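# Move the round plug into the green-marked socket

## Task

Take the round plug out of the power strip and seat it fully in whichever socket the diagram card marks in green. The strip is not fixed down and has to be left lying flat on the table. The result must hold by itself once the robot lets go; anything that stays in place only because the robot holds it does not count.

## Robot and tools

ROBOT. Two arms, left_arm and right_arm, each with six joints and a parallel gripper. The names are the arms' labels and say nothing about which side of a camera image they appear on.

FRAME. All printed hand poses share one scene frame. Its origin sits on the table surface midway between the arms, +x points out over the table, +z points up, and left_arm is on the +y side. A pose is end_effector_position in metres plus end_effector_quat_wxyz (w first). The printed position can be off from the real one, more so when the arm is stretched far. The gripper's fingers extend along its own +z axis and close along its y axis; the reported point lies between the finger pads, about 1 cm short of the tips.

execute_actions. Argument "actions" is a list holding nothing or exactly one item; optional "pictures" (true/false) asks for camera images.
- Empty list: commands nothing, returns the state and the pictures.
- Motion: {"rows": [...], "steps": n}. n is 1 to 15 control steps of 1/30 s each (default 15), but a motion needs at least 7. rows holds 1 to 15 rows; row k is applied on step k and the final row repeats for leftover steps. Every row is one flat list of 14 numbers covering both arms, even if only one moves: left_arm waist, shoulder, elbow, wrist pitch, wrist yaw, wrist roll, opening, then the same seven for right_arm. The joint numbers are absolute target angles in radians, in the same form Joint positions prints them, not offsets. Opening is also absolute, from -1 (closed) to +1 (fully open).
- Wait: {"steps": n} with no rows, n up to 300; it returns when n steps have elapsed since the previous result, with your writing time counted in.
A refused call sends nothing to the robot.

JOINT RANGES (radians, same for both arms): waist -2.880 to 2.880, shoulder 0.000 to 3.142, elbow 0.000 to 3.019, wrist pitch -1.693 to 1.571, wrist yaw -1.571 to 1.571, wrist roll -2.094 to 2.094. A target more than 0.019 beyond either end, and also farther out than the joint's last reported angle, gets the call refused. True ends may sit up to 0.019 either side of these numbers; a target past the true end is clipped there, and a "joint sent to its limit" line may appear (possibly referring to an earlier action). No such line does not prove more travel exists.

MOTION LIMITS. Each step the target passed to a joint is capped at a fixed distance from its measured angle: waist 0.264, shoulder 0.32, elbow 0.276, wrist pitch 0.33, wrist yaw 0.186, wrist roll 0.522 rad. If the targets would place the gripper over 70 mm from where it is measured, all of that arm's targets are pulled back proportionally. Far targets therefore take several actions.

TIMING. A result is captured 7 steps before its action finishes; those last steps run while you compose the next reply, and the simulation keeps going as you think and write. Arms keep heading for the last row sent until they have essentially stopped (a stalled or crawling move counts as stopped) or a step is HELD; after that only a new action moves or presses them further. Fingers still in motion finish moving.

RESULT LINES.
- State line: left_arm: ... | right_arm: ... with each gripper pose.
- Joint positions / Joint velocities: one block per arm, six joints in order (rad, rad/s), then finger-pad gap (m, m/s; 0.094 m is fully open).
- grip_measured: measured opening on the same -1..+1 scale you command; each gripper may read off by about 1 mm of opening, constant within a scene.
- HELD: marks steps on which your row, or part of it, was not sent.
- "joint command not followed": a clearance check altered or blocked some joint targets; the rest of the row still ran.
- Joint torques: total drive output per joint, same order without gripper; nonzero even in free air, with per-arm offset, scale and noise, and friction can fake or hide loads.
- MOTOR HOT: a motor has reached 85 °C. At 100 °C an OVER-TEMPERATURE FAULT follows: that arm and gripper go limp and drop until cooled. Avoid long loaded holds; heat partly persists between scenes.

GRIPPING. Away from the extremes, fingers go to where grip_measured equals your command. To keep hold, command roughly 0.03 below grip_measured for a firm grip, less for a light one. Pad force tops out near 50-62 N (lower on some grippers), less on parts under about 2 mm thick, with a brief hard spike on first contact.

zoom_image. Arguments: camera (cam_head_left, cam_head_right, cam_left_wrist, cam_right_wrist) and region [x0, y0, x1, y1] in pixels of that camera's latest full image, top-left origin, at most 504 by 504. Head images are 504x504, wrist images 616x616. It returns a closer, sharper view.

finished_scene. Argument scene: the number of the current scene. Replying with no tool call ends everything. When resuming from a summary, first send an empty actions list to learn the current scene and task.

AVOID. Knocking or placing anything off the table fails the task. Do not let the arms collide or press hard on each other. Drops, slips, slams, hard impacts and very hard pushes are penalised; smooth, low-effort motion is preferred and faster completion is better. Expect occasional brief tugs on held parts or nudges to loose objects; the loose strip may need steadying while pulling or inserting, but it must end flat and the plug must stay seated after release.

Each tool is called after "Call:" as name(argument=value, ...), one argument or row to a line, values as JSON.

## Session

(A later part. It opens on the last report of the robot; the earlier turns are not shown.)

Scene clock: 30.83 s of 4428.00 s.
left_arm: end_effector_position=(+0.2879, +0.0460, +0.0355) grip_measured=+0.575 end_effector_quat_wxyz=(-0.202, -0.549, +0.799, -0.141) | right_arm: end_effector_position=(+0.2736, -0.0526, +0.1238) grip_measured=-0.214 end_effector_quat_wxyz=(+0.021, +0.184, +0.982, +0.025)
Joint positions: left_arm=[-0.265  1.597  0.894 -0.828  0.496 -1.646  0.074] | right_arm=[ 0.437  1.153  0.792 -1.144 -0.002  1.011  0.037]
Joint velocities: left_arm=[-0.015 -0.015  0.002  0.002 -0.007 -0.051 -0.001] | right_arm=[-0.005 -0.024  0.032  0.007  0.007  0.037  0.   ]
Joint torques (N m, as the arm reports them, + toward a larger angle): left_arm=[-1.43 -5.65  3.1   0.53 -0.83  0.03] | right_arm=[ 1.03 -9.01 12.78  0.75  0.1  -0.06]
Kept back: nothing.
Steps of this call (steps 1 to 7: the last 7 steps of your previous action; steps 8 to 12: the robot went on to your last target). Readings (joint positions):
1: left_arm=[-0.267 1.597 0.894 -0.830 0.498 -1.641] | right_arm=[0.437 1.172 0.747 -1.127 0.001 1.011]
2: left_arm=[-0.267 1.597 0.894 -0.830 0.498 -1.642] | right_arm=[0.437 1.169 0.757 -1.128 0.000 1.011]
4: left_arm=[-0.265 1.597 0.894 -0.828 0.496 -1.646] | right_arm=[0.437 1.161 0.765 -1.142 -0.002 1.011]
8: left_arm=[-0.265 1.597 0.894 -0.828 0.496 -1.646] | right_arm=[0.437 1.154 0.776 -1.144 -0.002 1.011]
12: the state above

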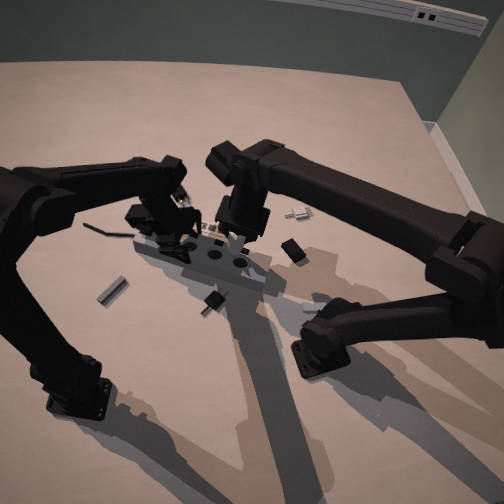

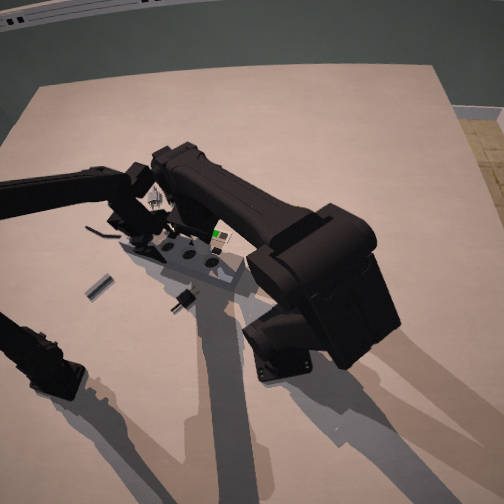

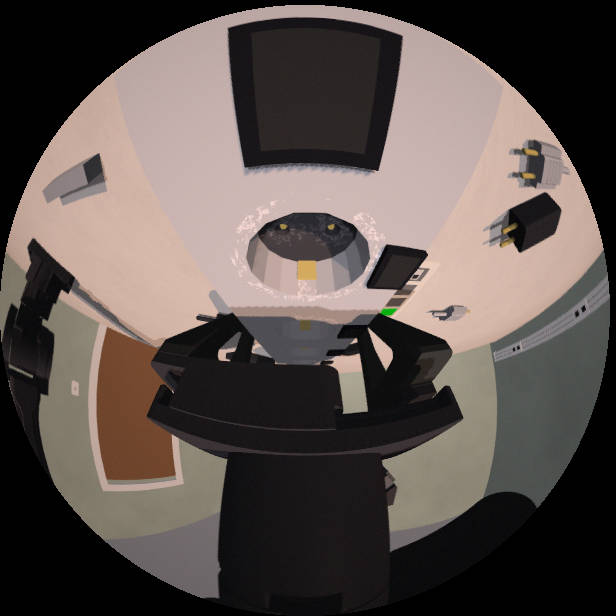

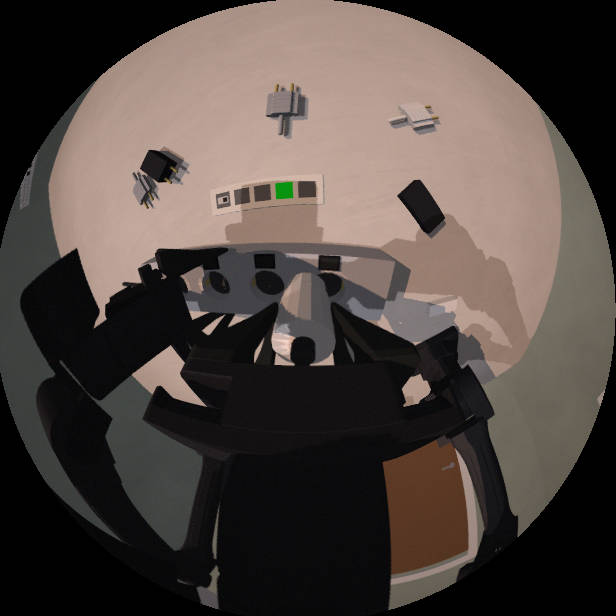

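Call:
execute_actions(
  actions=[
    {"rows":[[-0.265,1.64,0.86,-0.83,0.48,-1.64,0.52,0.437,1.14,0.83,-1.16,0,1.01,-0.26],[-0.265,1.625,0.88,-0.83,0.49,-1.64,0.52,0.437,1.14,0.83,-1.18,0,1.01,-0.26],[-0.265,1.61,0.895,-0.83,0.495,-1.64,0.52,0.437,1.14,0.83,-1.20,0,1.01,-0.26],[-0.265,1.6,0.905,-0.83,0.497,-1.64,0.52,0.437,1.14,0.83,-1.22,0,1.01,-0.26],[-0.265,1.6,0.905,-0.83,0.497,-1.64,0.55,0.437,1.14,0.83,-1.23,0,1.01,-0.26],[-0.265,1.6,0.905,-0.83,0.497,-1.64,0.6,0.437,1.14,0.83,-1.23,0,1.01,-0.26],[-0.265,1.6,0.905,-0.83,0.497,-1.64,0.7,0.437,1.14,0.83,-1.23,0,1.01,-0.26],[-0.265,1.6,0.905,-0.83,0.497,-1.64,0.85,0.437,1.14,0.83,-1.23,0,1.01,-0.26],[-0.265,1.6,0.905,-0.83,0.497,-1.64,1,0.437,1.14,0.83,-1.23,0,1.01,-0.26]],"steps":13},
  ],
)

Call:
execute_actions(
  actions=[
    {"rows":[[-0.25,1.602,0.909,-0.84,0.497,-1.625,1,0.437,1.14,0.83,-1.23,0,1.01,-0.26],[-0.235,1.604,0.913,-0.851,0.497,-1.607,1,0.437,1.14,0.83,-1.23,0,1.01,-0.26],[-0.22,1.606,0.917,-0.862,0.497,-1.589,1,0.437,1.14,0.83,-1.23,0,1.01,-0.26],[-0.205,1.608,0.921,-0.872,0.497,-1.571,1,0.437,1.14,0.83,-1.23,0,1.01,-0.26],[-0.19,1.61,0.925,-0.882,0.497,-1.553,1,0.437,1.14,0.83,-1.23,0,1.01,-0.26],[-0.175,1.612,0.929,-0.892,0.496,-1.535,1,0.437,1.14,0.83,-1.23,0,1.01,-0.26],[-0.16,1.614,0.933,-0.902,0.496,-1.517,1,0.437,1.14,0.83,-1.23,0,1.01,-0.26],[-0.145,1.616,0.937,-0.912,0.496,-1.499,1,0.437,1.14,0.83,-1.23,0,1.01,-0.26],[-0.13,1.618,0.941,-0.922,0.495,-1.481,1,0.437,1.14,0.83,-1.23,0,1.01,-0.26],[-0.115,1.62,0.945,-0.932,0.495,-1.463,1,0.437,1.14,0.83,-1.23,0,1.01,-0.26],[-0.10,1.622,0.949,-0.942,0.495,-1.445,1,0.437,1.14,0.83,-1.23,0,1.01,-0.26],[-0.085,1.624,0.952,-0.952,0.494,-1.427,1,0.437,1.14,0.83,-1.23,0,1.01,-0.26],[-0.07,1.626,0.955,-0.962,0.494,-1.409,1,0.437,1.14,0.83,-1.23,0,1.01,-0.26],[-0.056,1.628,0.957,-0.97,0.494,-1.39,1,0.437,1.14,0.83,-1.23,0,1.01,-0.26]],"steps":15},
  ],
)

Call:
execute_actions(
  actions=[
    {"steps":20},
  ],
  pictures=true,
)

Scene clock: 32.10 s of 4428.00 s.
left_arm: end_effector_position=(+0.2884, +0.0453, +0.0369) grip_measured=+0.594 end_effector_quat_wxyz=(-0.202, -0.548, +0.799, -0.143) | right_arm: end_effector_position=(+0.2619, -0.0613, +0.1236) grip_measured=-0.214 end_effector_quat_wxyz=(+0.001, +0.184, +0.983, +0.003)
Joint positions: left_arm=[-0.265  1.594  0.895 -0.827  0.499 -1.646  0.075] | right_arm=[ 0.437  1.153  0.792 -1.205 -0.002  1.011  0.037]
Joint velocities: left_arm=[-0.015 -0.005  0.007 -0.012 -0.007 -0.007  0.017] | right_arm=[-0.015 -0.015  0.002 -0.31  -0.051  0.022  0.   ]
Joint torques (N m, as the arm reports them, + toward a larger angle): left_arm=[-1.55 -9.84  7.84  0.54  0.06  0.03] | right_arm=[ 0.89 -8.43 11.9   0.21  0.08 -0.04]
Steps of this call (steps 1 to 30: the robot went on to your last target; steps 31 to 32: nothing new was sent; steps 33 to 38: the first 6 steps of this action). Readings (joint positions):
33: left_arm=[-0.265 1.596 0.894 -0.828 0.496 -1.646] | right_arm=[0.437 1.153 0.792 -1.145 -0.002 1.011]
34: left_arm=[-0.265 1.595 0.895 -0.827 0.498 -1.646] | right_arm=[0.437 1.153 0.792 -1.151 -0.002 1.011]
36: left_arm=[-0.265 1.594 0.895 -0.827 0.498 -1.646] | right_arm=[0.437 1.153 0.792 -1.176 -0.002 1.011]
38: the state above

Scene clock: 32.60 s of 4428.00 s.
left_arm: end_effector_position=(+0.2920, +0.0718, +0.0367) grip_measured=+1.000 end_effector_quat_wxyz=(-0.207, -0.553, +0.796, -0.134) | right_arm: end_effector_position=(+0.2587, -0.0637, +0.1236) grip_measured=-0.214 end_effector_quat_wxyz=(-0.004, +0.184, +0.983, -0.003)
Joint positions: left_arm=[-0.2    1.595  0.895 -0.884  0.499 -1.578  0.094] | right_arm=[ 0.437  1.153  0.792 -1.221 -0.002  1.011  0.037]
Joint velocities: left_arm=[ 0.532  0.024  0.012 -0.295 -0.007  0.432  0.   ] | right_arm=[-0.005  0.005 -0.007 -0.002  0.022 -0.007 -0.   ]
Joint torques (N m, as the arm reports them, + toward a larger angle): left_arm=[ 0.14 -8.59  9.82  0.32  0.01  0.16] | right_arm=[ 1.18 -8.05 11.89 -0.12  0.09 -0.04]
Steps of this call (steps 1 to 7: the last 7 steps of your previous action; steps 8 to 15: the first 8 steps of this action). Readings (joint positions):
8: left_arm=[-0.265 1.594 0.895 -0.828 0.499 -1.645] | right_arm=[0.437 1.153 0.792 -1.221 -0.002 1.011]
9: left_arm=[-0.264 1.594 0.895 -0.831 0.499 -1.642] | right_arm=[0.437 1.153 0.792 -1.221 -0.002 1.011]
11: left_arm=[-0.256 1.594 0.895 -0.846 0.499 -1.627] | right_arm=[0.437 1.153 0.792 -1.221 -0.002 1.011]
15: the state above

Scene clock: 33.27 s of 4428.00 s.
left_arm: end_effector_position=(+0.3127, +0.1247, +0.0382) grip_measured=+1.000 end_effector_quat_wxyz=(-0.206, -0.551, +0.796, -0.139) | right_arm: end_effector_position=(+0.2587, -0.0637, +0.1236) grip_measured=-0.214 end_effector_quat_wxyz=(-0.004, +0.184, +0.983, -0.003)
Joint positions: left_arm=[-0.053  1.612  0.92  -0.962  0.497 -1.411  0.094] | right_arm=[ 0.437  1.153  0.792 -1.221 -0.002  1.011  0.037]
Joint velocities: left_arm=[-0.005  0.005 -0.007  0.022 -0.022 -0.022  0.   ] | right_arm=[ 0.005 -0.005  0.012 -0.022 -0.037 -0.022 -0.   ]
Joint torques (N m, as the arm reports them, + toward a larger angle): left_arm=[-2.2  -9.24  9.63  0.08  0.    0.15] | right_arm=[ 0.77 -7.89 11.94 -0.02  0.09 -0.06]
Kept back: nothing.
Steps of this call (steps 1 to 7: the last 7 steps of your previous action; steps 8 to 20: the robot went on to your last target). Readings (joint positions):
1: left_arm=[-0.181 1.596 0.897 -0.894 0.499 -1.563] | right_arm=[0.437 1.153 0.792 -1.221 -0.002 1.011]
2: left_arm=[-0.162 1.598 0.898 -0.904 0.499 -1.547] | right_arm=[0.437 1.153 0.792 -1.221 -0.002 1.011]
4: left_arm=[-0.124 1.602 0.905 -0.924 0.499 -1.515] | right_arm=[0.437 1.153 0.792 -1.221 -0.002 1.011]
8: left_arm=[-0.065 1.611 0.919 -0.955 0.498 -1.454] | right_arm=[0.437 1.153 0.792 -1.221 -0.002 1.011]
20: the state above

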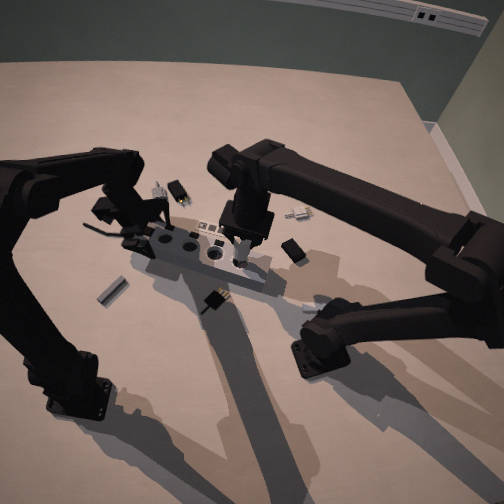

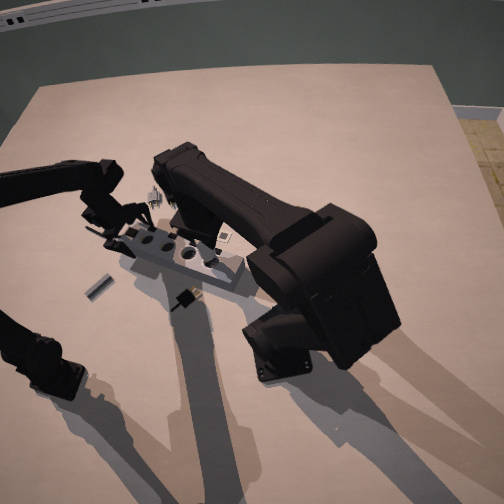

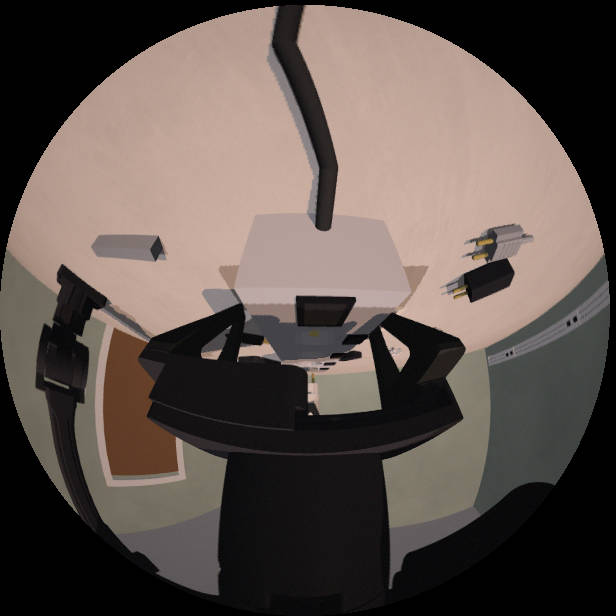

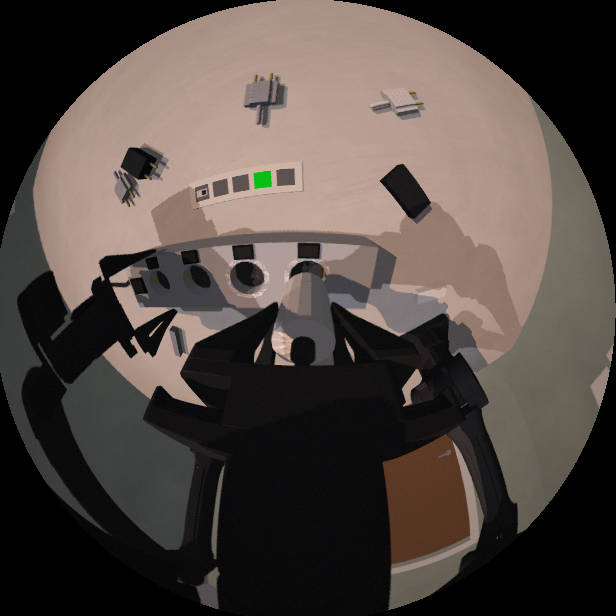

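Call:
execute_actions(
  actions=[
    {"rows":[[-0.065,1.635,0.965,-0.962,0.494,-1.39,1,0.45,1.15,0.85,-1.22,0,1.02,-0.26],[-0.07,1.64,0.97,-0.962,0.494,-1.39,1,0.458,1.162,0.86,-1.217,0,1.03,-0.26],[-0.075,1.645,0.975,-0.962,0.494,-1.39,1,0.466,1.174,0.87,-1.214,0,1.04,-0.26],[-0.075,1.645,0.975,-0.962,0.494,-1.39,1,0.474,1.186,0.88,-1.211,0,1.05,-0.26],[-0.075,1.645,0.975,-0.962,0.494,-1.39,1,0.482,1.198,0.89,-1.208,0,1.058,-0.26],[-0.075,1.645,0.975,-0.962,0.494,-1.39,1,0.49,1.21,0.9,-1.205,0,1.066,-0.26],[-0.075,1.645,0.975,-0.962,0.494,-1.39,1,0.498,1.222,0.91,-1.202,0,1.074,-0.26],[-0.075,1.645,0.975,-0.962,0.494,-1.39,1,0.506,1.234,0.92,-1.2,0,1.082,-0.26],[-0.075,1.645,0.975,-0.962,0.494,-1.39,1,0.514,1.246,0.93,-1.198,0,1.09,-0.26],[-0.075,1.645,0.975,-0.962,0.494,-1.39,1,0.522,1.258,0.938,-1.196,0,1.098,-0.26],[-0.075,1.645,0.975,-0.962,0.494,-1.39,1,0.53,1.27,0.945,-1.195,0,1.106,-0.26],[-0.075,1.645,0.975,-0.962,0.494,-1.39,1,0.536,1.28,0.95,-1.195,0,1.112,-0.26],[-0.075,1.645,0.975,-0.962,0.494,-1.39,1,0.536,1.288,0.952,-1.195,0,1.112,-0.26]],"steps":15},
  ],
)

Call:
execute_actions(
  actions=[
    {"steps":20},
  ],
  pictures=true,
)

Scene clock: 34.17 s of 4428.00 s.
left_arm: end_effector_position=(+0.3185, +0.1207, +0.0369) grip_measured=+1.000 end_effector_quat_wxyz=(-0.206, -0.547, +0.799, -0.139) | right_arm: end_effector_position=(+0.2692, -0.0416, +0.1327) grip_measured=-0.214 end_effector_quat_wxyz=(+0.002, +0.181, +0.983, +0.004)
Joint positions: left_arm=[-0.06   1.63   0.939 -0.962  0.497 -1.407  0.094] | right_arm=[ 0.474  1.193  0.848 -1.217 -0.002  1.042  0.037]
Joint velocities: left_arm=[-0.024  0.015  0.007 -0.012 -0.007 -0.022  0.   ] | right_arm=[ 0.278  0.396  0.379  0.081 -0.007  0.183 -0.001]
Joint torques (N m, as the arm reports them, + toward a larger angle): left_arm=[-2.37 -9.59  9.54  0.41  0.01  0.14] | right_arm=[ 1.84 -5.64 13.12  0.81  0.11  0.08]
Steps of this call (steps 1 to 15: the robot went on to your last target; steps 16 to 19: nothing new was sent; steps 20 to 27: the first 8 steps of this action). Readings (joint positions):
20: left_arm=[-0.053 1.612 0.921 -0.962 0.497 -1.408] | right_arm=[0.437 1.153 0.792 -1.221 -0.002 1.011]
21: left_arm=[-0.053 1.613 0.922 -0.962 0.497 -1.408] | right_arm=[0.437 1.153 0.794 -1.221 -0.002 1.012]
23: left_arm=[-0.055 1.619 0.929 -0.962 0.497 -1.408] | right_arm=[0.443 1.156 0.803 -1.221 -0.002 1.019]
27: the state above

Scene clock: 34.83 s of 4428.00 s.
left_arm: end_effector_position=(+0.3183, +0.1203, +0.0367) grip_measured=+1.000 end_effector_quat_wxyz=(-0.207, -0.547, +0.799, -0.139) | right_arm: end_effector_position=(+0.2776, -0.0117, +0.1261) grip_measured=-0.214 end_effector_quat_wxyz=(-0.004, +0.182, +0.983, -0.003)
Joint positions: left_arm=[-0.061  1.63   0.939 -0.962  0.497 -1.407  0.094] | right_arm=[ 0.528  1.284  0.906 -1.202 -0.002  1.099  0.037]
Joint velocities: left_arm=[-0.005  0.024 -0.002  0.007  0.022 -0.051  0.   ] | right_arm=[-0.005 -0.015  0.012  0.012 -0.066 -0.051 -0.   ]
Joint torques (N m, as the arm reports them, + toward a larger angle): left_arm=[-2.45 -9.64  9.62  0.39  0.    0.14] | right_arm=[ 1.44 -8.47 12.44  0.69  0.12  0.15]
Kept back: nothing.
Steps of this call (steps 1 to 7: the last 7 steps of your previous action; steps 8 to 20: the robot went on to your last target). Readings (joint positions):
1: left_arm=[-0.061 1.630 0.939 -0.962 0.497 -1.407] | right_arm=[0.484 1.206 0.861 -1.214 -0.002 1.049]
2: left_arm=[-0.061 1.630 0.939 -0.962 0.497 -1.407] | right_arm=[0.493 1.220 0.873 -1.211 -0.002 1.056]
4: left_arm=[-0.061 1.630 0.939 -0.962 0.497 -1.407] | right_arm=[0.510 1.246 0.893 -1.206 -0.002 1.070]
8: left_arm=[-0.061 1.630 0.939 -0.962 0.497 -1.407] | right_arm=[0.528 1.281 0.906 -1.202 -0.002 1.087]
20: the state above

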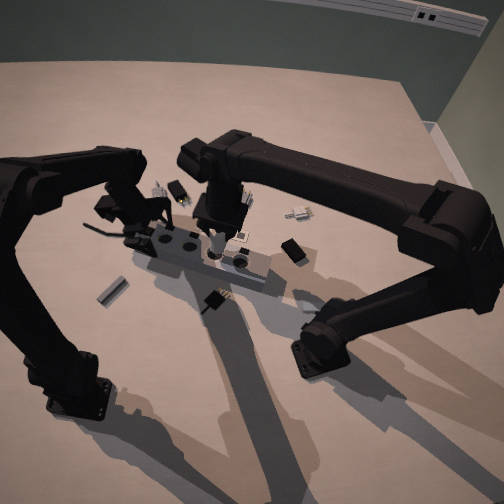

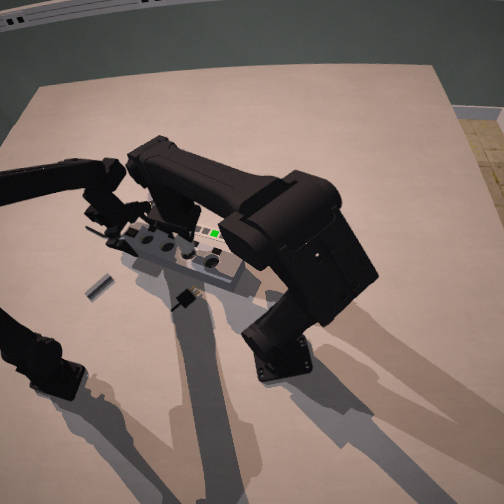

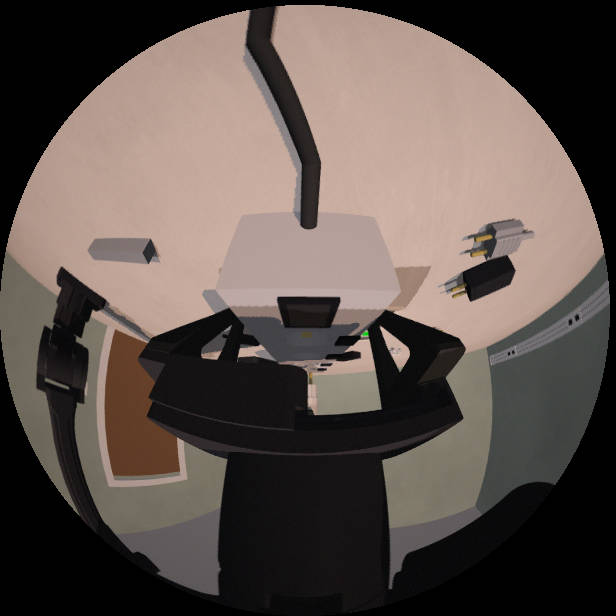

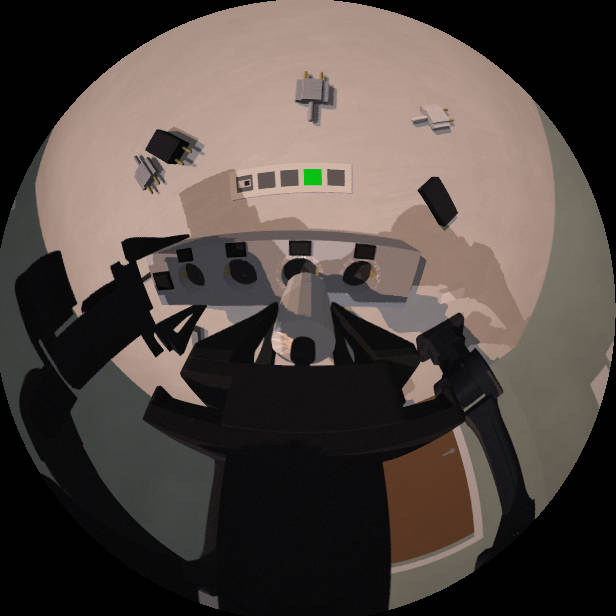

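Call:
execute_actions(
  actions=[
    {"rows":[[-0.075,1.645,0.975,-0.962,0.494,-1.39,0.85,0.54,1.295,0.955,-1.185,0,1.117,-0.26],[-0.075,1.645,0.975,-0.962,0.494,-1.39,0.75,0.543,1.303,0.957,-1.178,0,1.12,-0.26],[-0.075,1.645,0.975,-0.962,0.494,-1.39,0.7,0.545,1.31,0.958,-1.17,0,1.12,-0.26],[-0.075,1.645,0.975,-0.962,0.494,-1.39,0.65,0.545,1.317,0.958,-1.165,0,1.12,-0.26],[-0.075,1.645,0.975,-0.962,0.494,-1.39,0.62,0.545,1.317,0.958,-1.165,0,1.12,-0.26],[-0.075,1.645,0.975,-0.962,0.494,-1.39,0.59,0.545,1.317,0.958,-1.165,0,1.12,-0.26],[-0.075,1.645,0.975,-0.962,0.494,-1.39,0.56,0.545,1.317,0.958,-1.165,0,1.12,-0.26],[-0.075,1.645,0.975,-0.962,0.494,-1.39,0.53,0.545,1.317,0.958,-1.165,0,1.12,-0.26]],"steps":15},
  ],
)

Call:
execute_actions(
  actions=[
    {"steps":15},
  ],
  pictures=true,
)

Call:
zoom_image(
  camera="cam_right_wrist",
  region=[210, 220, 400, 340],
)

Call:
zoom_image(
  camera="cam_head_left",
  region=[160, 200, 280, 290],
)

Scene clock: 35.77 s of 4428.00 s.
left_arm: end_effector_position=(+0.3183, +0.1203, +0.0367) grip_measured=+0.573 end_effector_quat_wxyz=(-0.207, -0.547, +0.799, -0.139) | right_arm: end_effector_position=(+0.2822, -0.0065, +0.1206) grip_measured=-0.214 end_effector_quat_wxyz=(-0.001, +0.185, +0.983, +0.000)
Joint positions: left_arm=[-0.061  1.63   0.939 -0.962  0.497 -1.407  0.074] | right_arm=[ 0.531  1.304  0.908 -1.176 -0.002  1.106  0.037]
Joint velocities: left_arm=[-0.024 -0.015  0.012 -0.017 -0.022  0.022 -0.001] | right_arm=[ 0.015  0.083 -0.007  0.012 -0.037  0.007 -0.   ]
Joint torques (N m, as the arm reports them, + toward a larger angle): left_arm=[-2.54 -9.7   9.62  0.27  0.01  0.14] | right_arm=[ 1.83 -8.72 12.92  0.94  0.13  0.11]
Steps of this call (steps 1 to 15: the robot went on to your last target; steps 16 to 20: nothing new was sent; steps 21 to 28: the first 8 steps of this action). Readings (joint positions):
21: left_arm=[-0.061 1.630 0.939 -0.962 0.497 -1.407] | right_arm=[0.528 1.284 0.906 -1.201 -0.002 1.101]
22: left_arm=[-0.061 1.630 0.939 -0.962 0.497 -1.407] | right_arm=[0.528 1.285 0.906 -1.198 -0.002 1.102]
24: left_arm=[-0.061 1.630 0.939 -0.962 0.497 -1.407] | right_arm=[0.529 1.289 0.907 -1.188 -0.002 1.104]
28: the state above

Scene clock: 36.27 s of 4428.00 s.
left_arm: end_effector_position=(+0.3183, +0.1203, +0.0367) grip_measured=+0.573 end_effector_quat_wxyz=(-0.207, -0.547, +0.799, -0.139) | right_arm: end_effector_position=(+0.2822, -0.0064, +0.1193) grip_measured=-0.214 end_effector_quat_wxyz=(-0.002, +0.185, +0.983, -0.001)
Joint positions: left_arm=[-0.061  1.63   0.939 -0.962  0.497 -1.407  0.074] | right_arm=[ 0.531  1.308  0.908 -1.176 -0.002  1.108  0.037]
Joint velocities: left_arm=[ 0.015 -0.015 -0.007 -0.032  0.007 -0.037 -0.001] | right_arm=[-0.015 -0.015 -0.017 -0.002 -0.051  0.037  0.   ]
Joint torques (N m, as the arm reports them, + toward a larger angle): left_arm=[-2.49 -9.69  9.58  0.38  0.01  0.14] | right_arm=[ 2.26 -8.42 12.95  0.92  0.12  0.11]
Kept back: nothing.
Steps of this call (steps 1 to 7: the last 7 steps of your previous action; steps 8 to 15: the robot went on to your last target). Readings (joint positions):
1: left_arm=[-0.061 1.630 0.939 -0.962 0.497 -1.407] | right_arm=[0.531 1.306 0.908 -1.176 -0.002 1.107]
2: left_arm=[-0.061 1.630 0.939 -0.962 0.497 -1.407] | right_arm=[0.531 1.308 0.908 -1.176 -0.002 1.107]
4: left_arm=[-0.061 1.630 0.939 -0.962 0.497 -1.407] | right_arm=[0.531 1.308 0.908 -1.176 -0.002 1.107]
8: left_arm=[-0.061 1.630 0.939 -0.962 0.497 -1.407] | right_arm=[0.531 1.308 0.908 -1.176 -0.002 1.108]
15: the state above
All arms were judged still, so your last target was given up. Only a new action makes them travel on or press farther. Fingers that are still opening or closing keep moving.

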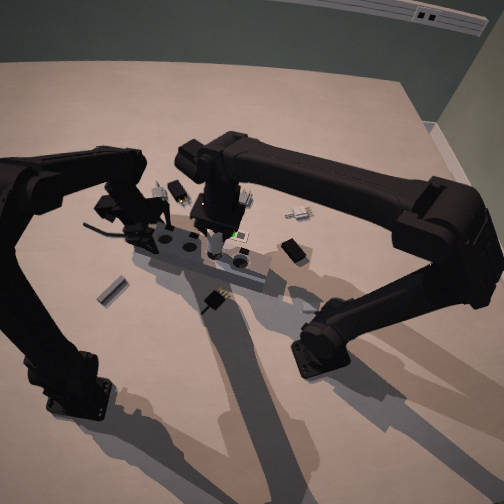

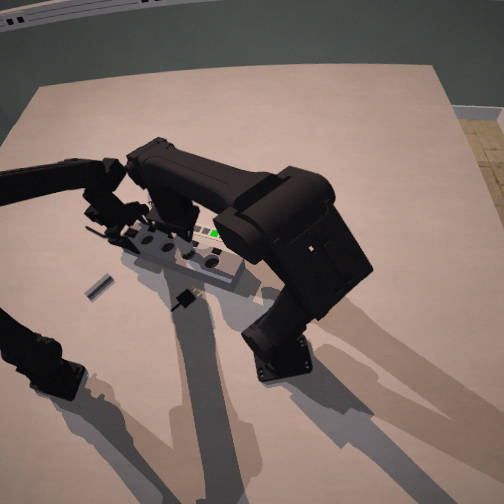

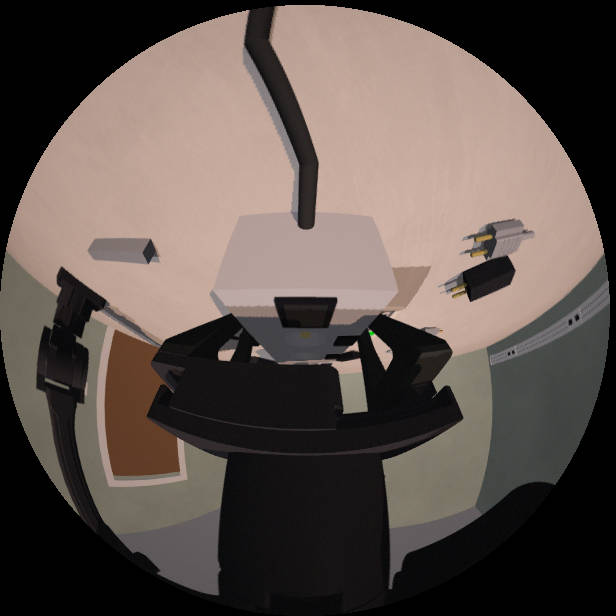

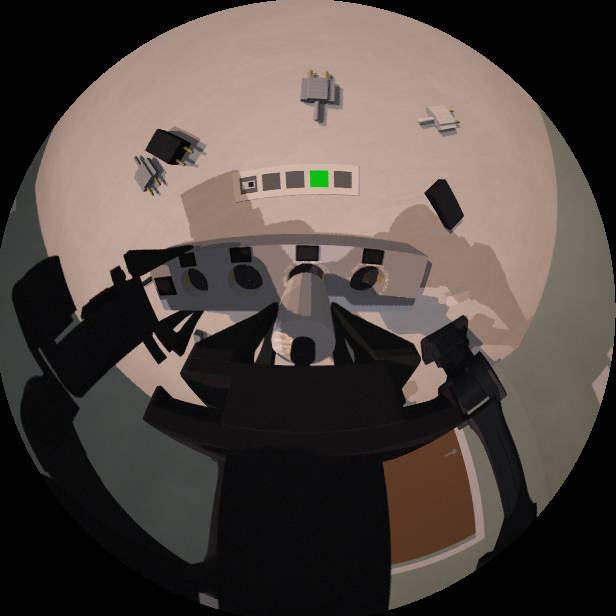

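Region (210, 220, 400, 340) of cam_right_wrist's 616x616 image, scaled by 2.653, with more detail than that image has; it fills the top 318 rows of this view, and the rest is white.

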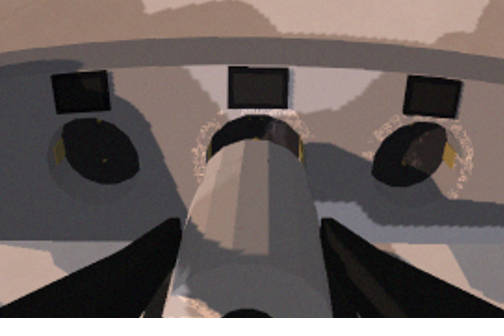

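Region (160, 200, 280, 290) of cam_head_left's 504x504 image, scaled by 4.200, with more detail than that image has; it fills the top 378 rows of this view, and the rest is white.

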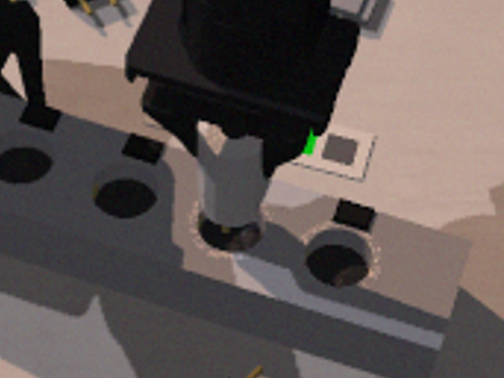

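Call:
execute_actions(
  actions=[
    {"rows":[[-0.075,1.645,0.975,-0.962,0.494,-1.39,0.53,0.54,1.318,0.935,-1.163,0,1.115,-0.26],[-0.075,1.645,0.975,-0.962,0.494,-1.39,0.53,0.54,1.319,0.922,-1.161,0,1.115,-0.26],[-0.075,1.645,0.975,-0.962,0.494,-1.39,0.53,0.54,1.321,0.918,-1.157,0,1.115,-0.26],[-0.075,1.645,0.975,-0.962,0.494,-1.39,0.53,0.54,1.323,0.915,-1.152,0,1.115,-0.26],[-0.075,1.645,0.975,-0.962,0.494,-1.39,0.53,0.54,1.325,0.912,-1.147,0,1.115,-0.26],[-0.075,1.645,0.975,-0.962,0.494,-1.39,0.53,0.54,1.327,0.909,-1.142,0,1.115,-0.26],[-0.075,1.645,0.975,-0.962,0.494,-1.39,0.53,0.54,1.329,0.906,-1.137,0,1.115,-0.26],[-0.075,1.645,0.975,-0.962,0.494,-1.39,0.53,0.54,1.331,0.903,-1.132,0,1.115,-0.26],[-0.075,1.645,0.975,-0.962,0.494,-1.39,0.53,0.54,1.333,0.9,-1.127,0,1.115,-0.26],[-0.075,1.645,0.975,-0.962,0.494,-1.39,0.53,0.54,1.335,0.897,-1.122,0,1.115,-0.26],[-0.075,1.645,0.975,-0.962,0.494,-1.39,0.53,0.54,1.336,0.895,-1.12,0,1.115,-0.26]],"steps":15},
  ],
)

Call:
execute_actions(
  actions=[
    {"steps":18},
  ],
  pictures=true,
)

Call:
zoom_image(
  camera="cam_right_wrist",
  region=[210, 220, 400, 340],
)

Call:
zoom_image(
  camera="cam_head_left",
  region=[160, 200, 280, 290],
)

Scene clock: 37.60 s of 4428.00 s.
left_arm: end_effector_position=(+0.3183, +0.1203, +0.0367) grip_measured=+0.573 end_effector_quat_wxyz=(-0.207, -0.547, +0.799, -0.139) | right_arm: end_effector_position=(+0.2850, -0.0038, +0.1167) grip_measured=-0.214 end_effector_quat_wxyz=(+0.003, +0.185, +0.983, +0.005)
Joint positions: left_arm=[-0.061  1.63   0.939 -0.962  0.497 -1.407  0.074] | right_arm=[ 0.531  1.311  0.903 -1.152 -0.002  1.108  0.037]
Joint velocities: left_arm=[ 0.015 -0.005  0.007 -0.012 -0.037  0.022 -0.   ] | right_arm=[-0.015  0.063 -0.09   0.139 -0.007 -0.081 -0.001]
Joint torques (N m, as the arm reports them, + toward a larger angle): left_arm=[-2.43 -9.63  9.58  0.38  0.    0.14] | right_arm=[ 2.08 -6.94  8.86  0.82  0.09  0.02]
Steps of this call (steps 1 to 32: nothing new was sent; steps 33 to 40: the first 8 steps of this action). Readings (joint positions):
33: left_arm=[-0.061 1.630 0.939 -0.962 0.497 -1.407] | right_arm=[0.531 1.308 0.908 -1.175 -0.002 1.108]
34: left_arm=[-0.061 1.630 0.939 -0.962 0.497 -1.407] | right_arm=[0.531 1.308 0.908 -1.175 -0.002 1.108]
36: left_arm=[-0.061 1.630 0.939 -0.962 0.497 -1.407] | right_arm=[0.531 1.308 0.908 -1.171 -0.002 1.108]
40: the state above

Scene clock: 38.20 s of 4428.00 s.
left_arm: end_effector_position=(+0.3183, +0.1203, +0.0367) grip_measured=+0.573 end_effector_quat_wxyz=(-0.207, -0.547, +0.799, -0.139) | right_arm: end_effector_position=(+0.2832, -0.0054, +0.1055) grip_measured=-0.214 end_effector_quat_wxyz=(-0.001, +0.185, +0.983, +0.000)
Joint positions: left_arm=[-0.061  1.63   0.939 -0.962  0.497 -1.407  0.074] | right_arm=[ 0.531  1.326  0.885 -1.131 -0.002  1.108  0.037]
Joint velocities: left_arm=[-0.015  0.005  0.022 -0.007  0.051  0.022 -0.001] | right_arm=[-0.005 -0.005 -0.027  0.002  0.007  0.037  0.001]
Joint torques (N m, as the arm reports them, + toward a larger angle): left_arm=[-2.49 -9.66  9.57  0.4   0.    0.14] | right_arm=[ 1.48 -8.49  9.25  0.98  0.12  0.07]
Kept back: nothing.
Steps of this call (steps 1 to 7: the last 7 steps of your previous action; steps 8 to 18: the robot went on to your last target). Readings (joint positions):
1: left_arm=[-0.061 1.630 0.939 -0.962 0.497 -1.407] | right_arm=[0.531 1.312 0.900 -1.147 -0.002 1.108]
2: left_arm=[-0.061 1.630 0.939 -0.962 0.497 -1.407] | right_arm=[0.531 1.314 0.897 -1.142 -0.002 1.108]
4: left_arm=[-0.061 1.630 0.939 -0.962 0.497 -1.407] | right_arm=[0.531 1.319 0.891 -1.135 -0.002 1.108]
8: left_arm=[-0.061 1.630 0.939 -0.962 0.497 -1.407] | right_arm=[0.531 1.326 0.885 -1.132 -0.002 1.108]
18: the state above

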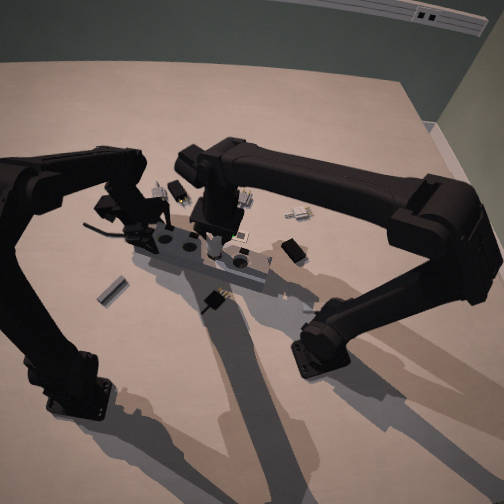

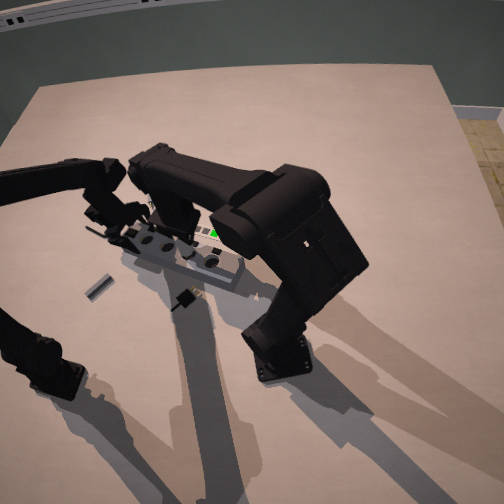

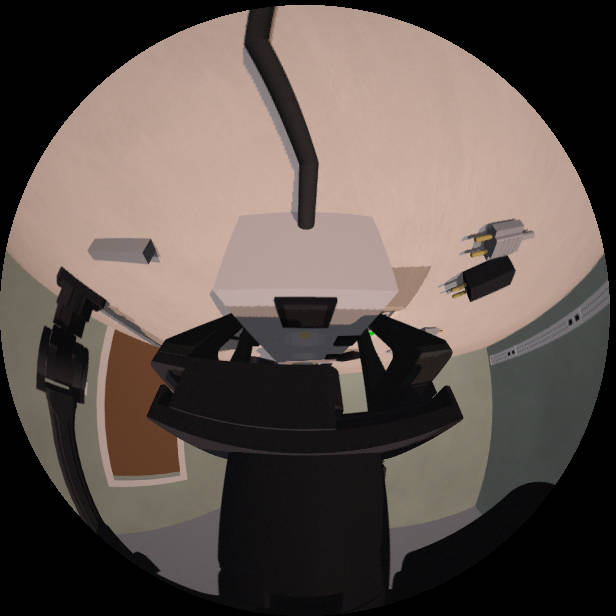

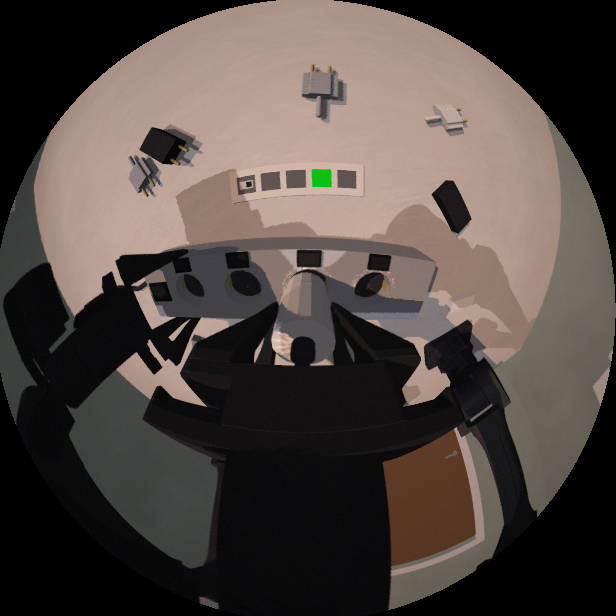

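Region (210, 220, 400, 340) of cam_right_wrist's 616x616 image, scaled by 2.653, with more detail than that image has; it fills the top 318 rows of this view, and the rest is white.

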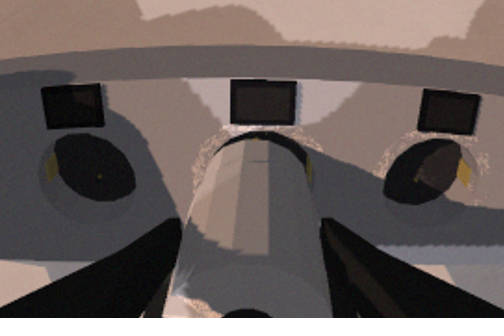

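Region (160, 200, 280, 290) of cam_head_left's 504x504 image, scaled by 4.200, with more detail than that image has; it fills the top 378 rows of this view, and the rest is white.

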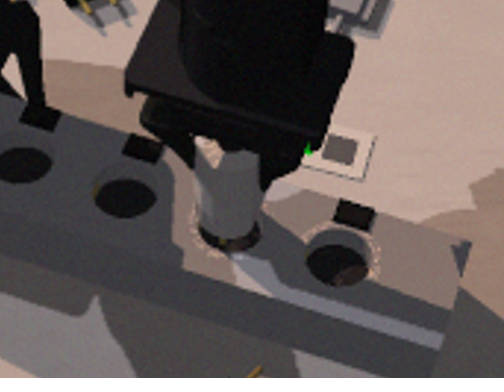

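Call:
execute_actions(
  actions=[
    {"rows":[[-0.075,1.645,0.975,-0.962,0.494,-1.39,0.53,0.54,1.336,0.892,-1.12,0,1.115,-0.26],[-0.075,1.645,0.975,-0.962,0.494,-1.39,0.53,0.54,1.337,0.89,-1.118,0,1.115,-0.26],[-0.075,1.645,0.975,-0.962,0.494,-1.39,0.53,0.54,1.338,0.888,-1.115,0,1.115,-0.26],[-0.075,1.645,0.975,-0.962,0.494,-1.39,0.53,0.54,1.339,0.886,-1.112,0,1.115,-0.26],[-0.075,1.645,0.975,-0.962,0.494,-1.39,0.53,0.54,1.34,0.884,-1.109,0,1.115,-0.26],[-0.075,1.645,0.975,-0.962,0.494,-1.39,0.53,0.54,1.341,0.882,-1.106,0,1.115,-0.26],[-0.075,1.645,0.975,-0.962,0.494,-1.39,0.53,0.54,1.342,0.88,-1.103,0,1.115,-0.26],[-0.075,1.645,0.975,-0.962,0.494,-1.39,0.53,0.54,1.343,0.878,-1.1,0,1.115,-0.26],[-0.075,1.645,0.975,-0.962,0.494,-1.39,0.53,0.54,1.344,0.876,-1.097,0,1.115,-0.26],[-0.075,1.645,0.975,-0.962,0.494,-1.39,0.53,0.54,1.345,0.875,-1.094,0,1.115,-0.26],[-0.075,1.645,0.975,-0.962,0.494,-1.39,0.53,0.54,1.345,0.874,-1.091,0,1.115,-0.26]],"steps":15},
  ],
)

Call:
execute_actions(
  actions=[
    {"steps":18},
  ],
  pictures=true,
)

Call:
zoom_image(
  camera="cam_right_wrist",
  region=[210, 220, 400, 340],
)

Call:
zoom_image(
  camera="cam_head_left",
  region=[160, 200, 280, 290],
)

Scene clock: 39.23 s of 4428.00 s.
left_arm: end_effector_position=(+0.3183, +0.1203, +0.0367) grip_measured=+0.573 end_effector_quat_wxyz=(-0.207, -0.547, +0.799, -0.139) | right_arm: end_effector_position=(+0.2830, -0.0056, +0.1022) grip_measured=-0.214 end_effector_quat_wxyz=(+0.000, +0.185, +0.983, +0.002)
Joint positions: left_arm=[-0.061  1.63   0.939 -0.962  0.497 -1.407  0.074] | right_arm=[ 0.531  1.326  0.876 -1.117 -0.002  1.108  0.037]
Joint velocities: left_arm=[-0.015 -0.015 -0.017 -0.012  0.022  0.066 -0.001] | right_arm=[ 0.005  0.015 -0.076  0.066  0.095  0.022 -0.001]
Joint torques (N m, as the arm reports them, + toward a larger angle): left_arm=[-2.46 -9.68  9.57  0.38  0.    0.14] | right_arm=[ 1.86 -7.98  8.79  0.94  0.11  0.07]
Steps of this call (steps 1 to 15: the robot went on to your last target; steps 16 to 23: nothing new was sent; steps 24 to 31: the first 8 steps of this action). Readings (joint positions):
24: left_arm=[-0.061 1.630 0.939 -0.962 0.497 -1.407] | right_arm=[0.531 1.326 0.885 -1.131 -0.002 1.108]
25: left_arm=[-0.061 1.630 0.939 -0.962 0.497 -1.407] | right_arm=[0.531 1.326 0.885 -1.131 -0.002 1.108]
27: left_arm=[-0.061 1.630 0.939 -0.962 0.497 -1.407] | right_arm=[0.531 1.326 0.884 -1.127 -0.002 1.108]
31: the state above

Scene clock: 39.83 s of 4428.00 s.
left_arm: end_effector_position=(+0.3183, +0.1203, +0.0367) grip_measured=+0.573 end_effector_quat_wxyz=(-0.207, -0.547, +0.799, -0.139) | right_arm: end_effector_position=(+0.2824, -0.0062, +0.0967) grip_measured=-0.214 end_effector_quat_wxyz=(-0.000, +0.185, +0.983, +0.001)
Joint positions: left_arm=[-0.061  1.63   0.939 -0.962  0.497 -1.407  0.074] | right_arm=[ 0.531  1.333  0.866 -1.103 -0.002  1.108  0.037]
Joint velocities: left_arm=[-0.015 -0.005  0.012 -0.017  0.022 -0.007 -0.   ] | right_arm=[-0.005 -0.015 -0.017 -0.012 -0.022 -0.022  0.   ]
Joint torques (N m, as the arm reports them, + toward a larger angle): left_arm=[-2.51 -9.63  9.57  0.37  0.    0.14] | right_arm=[ 1.39 -8.08  8.97  0.91  0.12  0.08]
Kept back: nothing.
Steps of this call (steps 1 to 7: the last 7 steps of your previous action; steps 8 to 18: the robot went on to your last target). Readings (joint positions):
1: left_arm=[-0.061 1.630 0.939 -0.962 0.497 -1.407] | right_arm=[0.531 1.327 0.873 -1.114 -0.002 1.108]
2: left_arm=[-0.061 1.630 0.939 -0.962 0.497 -1.407] | right_arm=[0.531 1.328 0.871 -1.111 -0.002 1.108]
4: left_arm=[-0.061 1.630 0.939 -0.962 0.497 -1.407] | right_arm=[0.531 1.330 0.868 -1.106 -0.002 1.108]
8: left_arm=[-0.061 1.630 0.939 -0.962 0.497 -1.407] | right_arm=[0.531 1.333 0.866 -1.103 -0.002 1.108]
18: the state above

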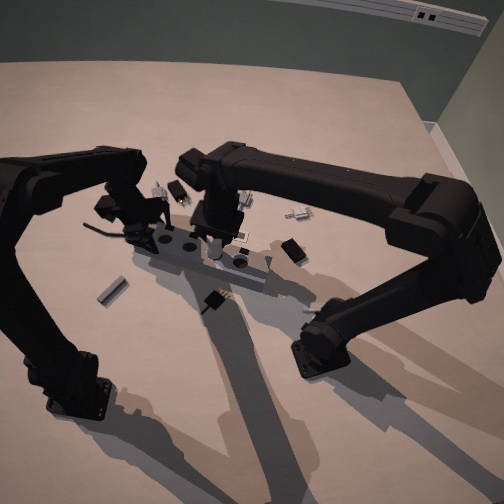

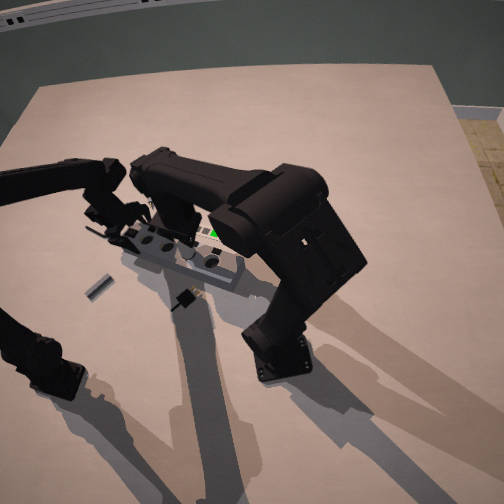

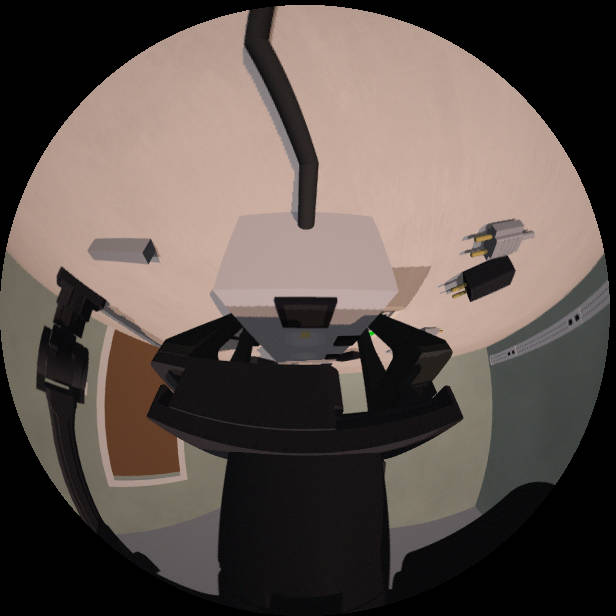

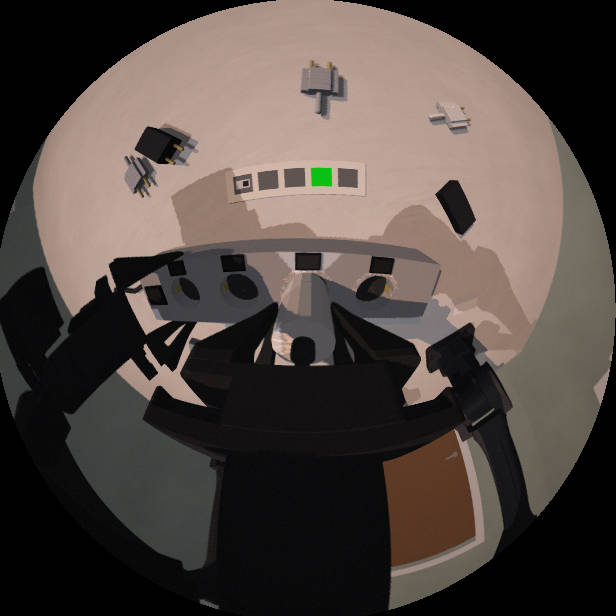

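Region (210, 220, 400, 340) of cam_right_wrist's 616x616 image, scaled by 2.653, with more detail than that image has; it fills the top 318 rows of this view, and the rest is white.

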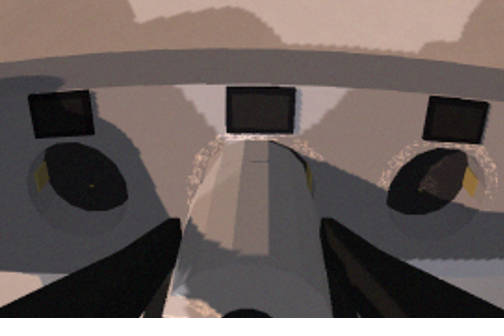

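Region (160, 200, 280, 290) of cam_head_left's 504x504 image, scaled by 4.200, with more detail than that image has; it fills the top 378 rows of this view, and the rest is white.

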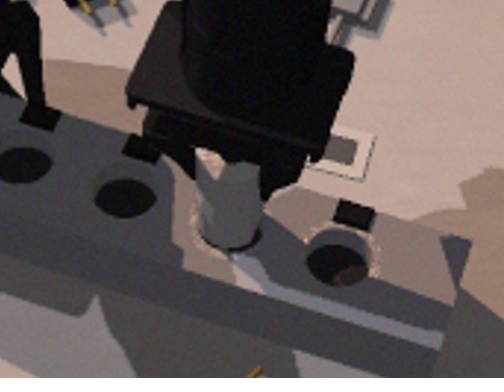

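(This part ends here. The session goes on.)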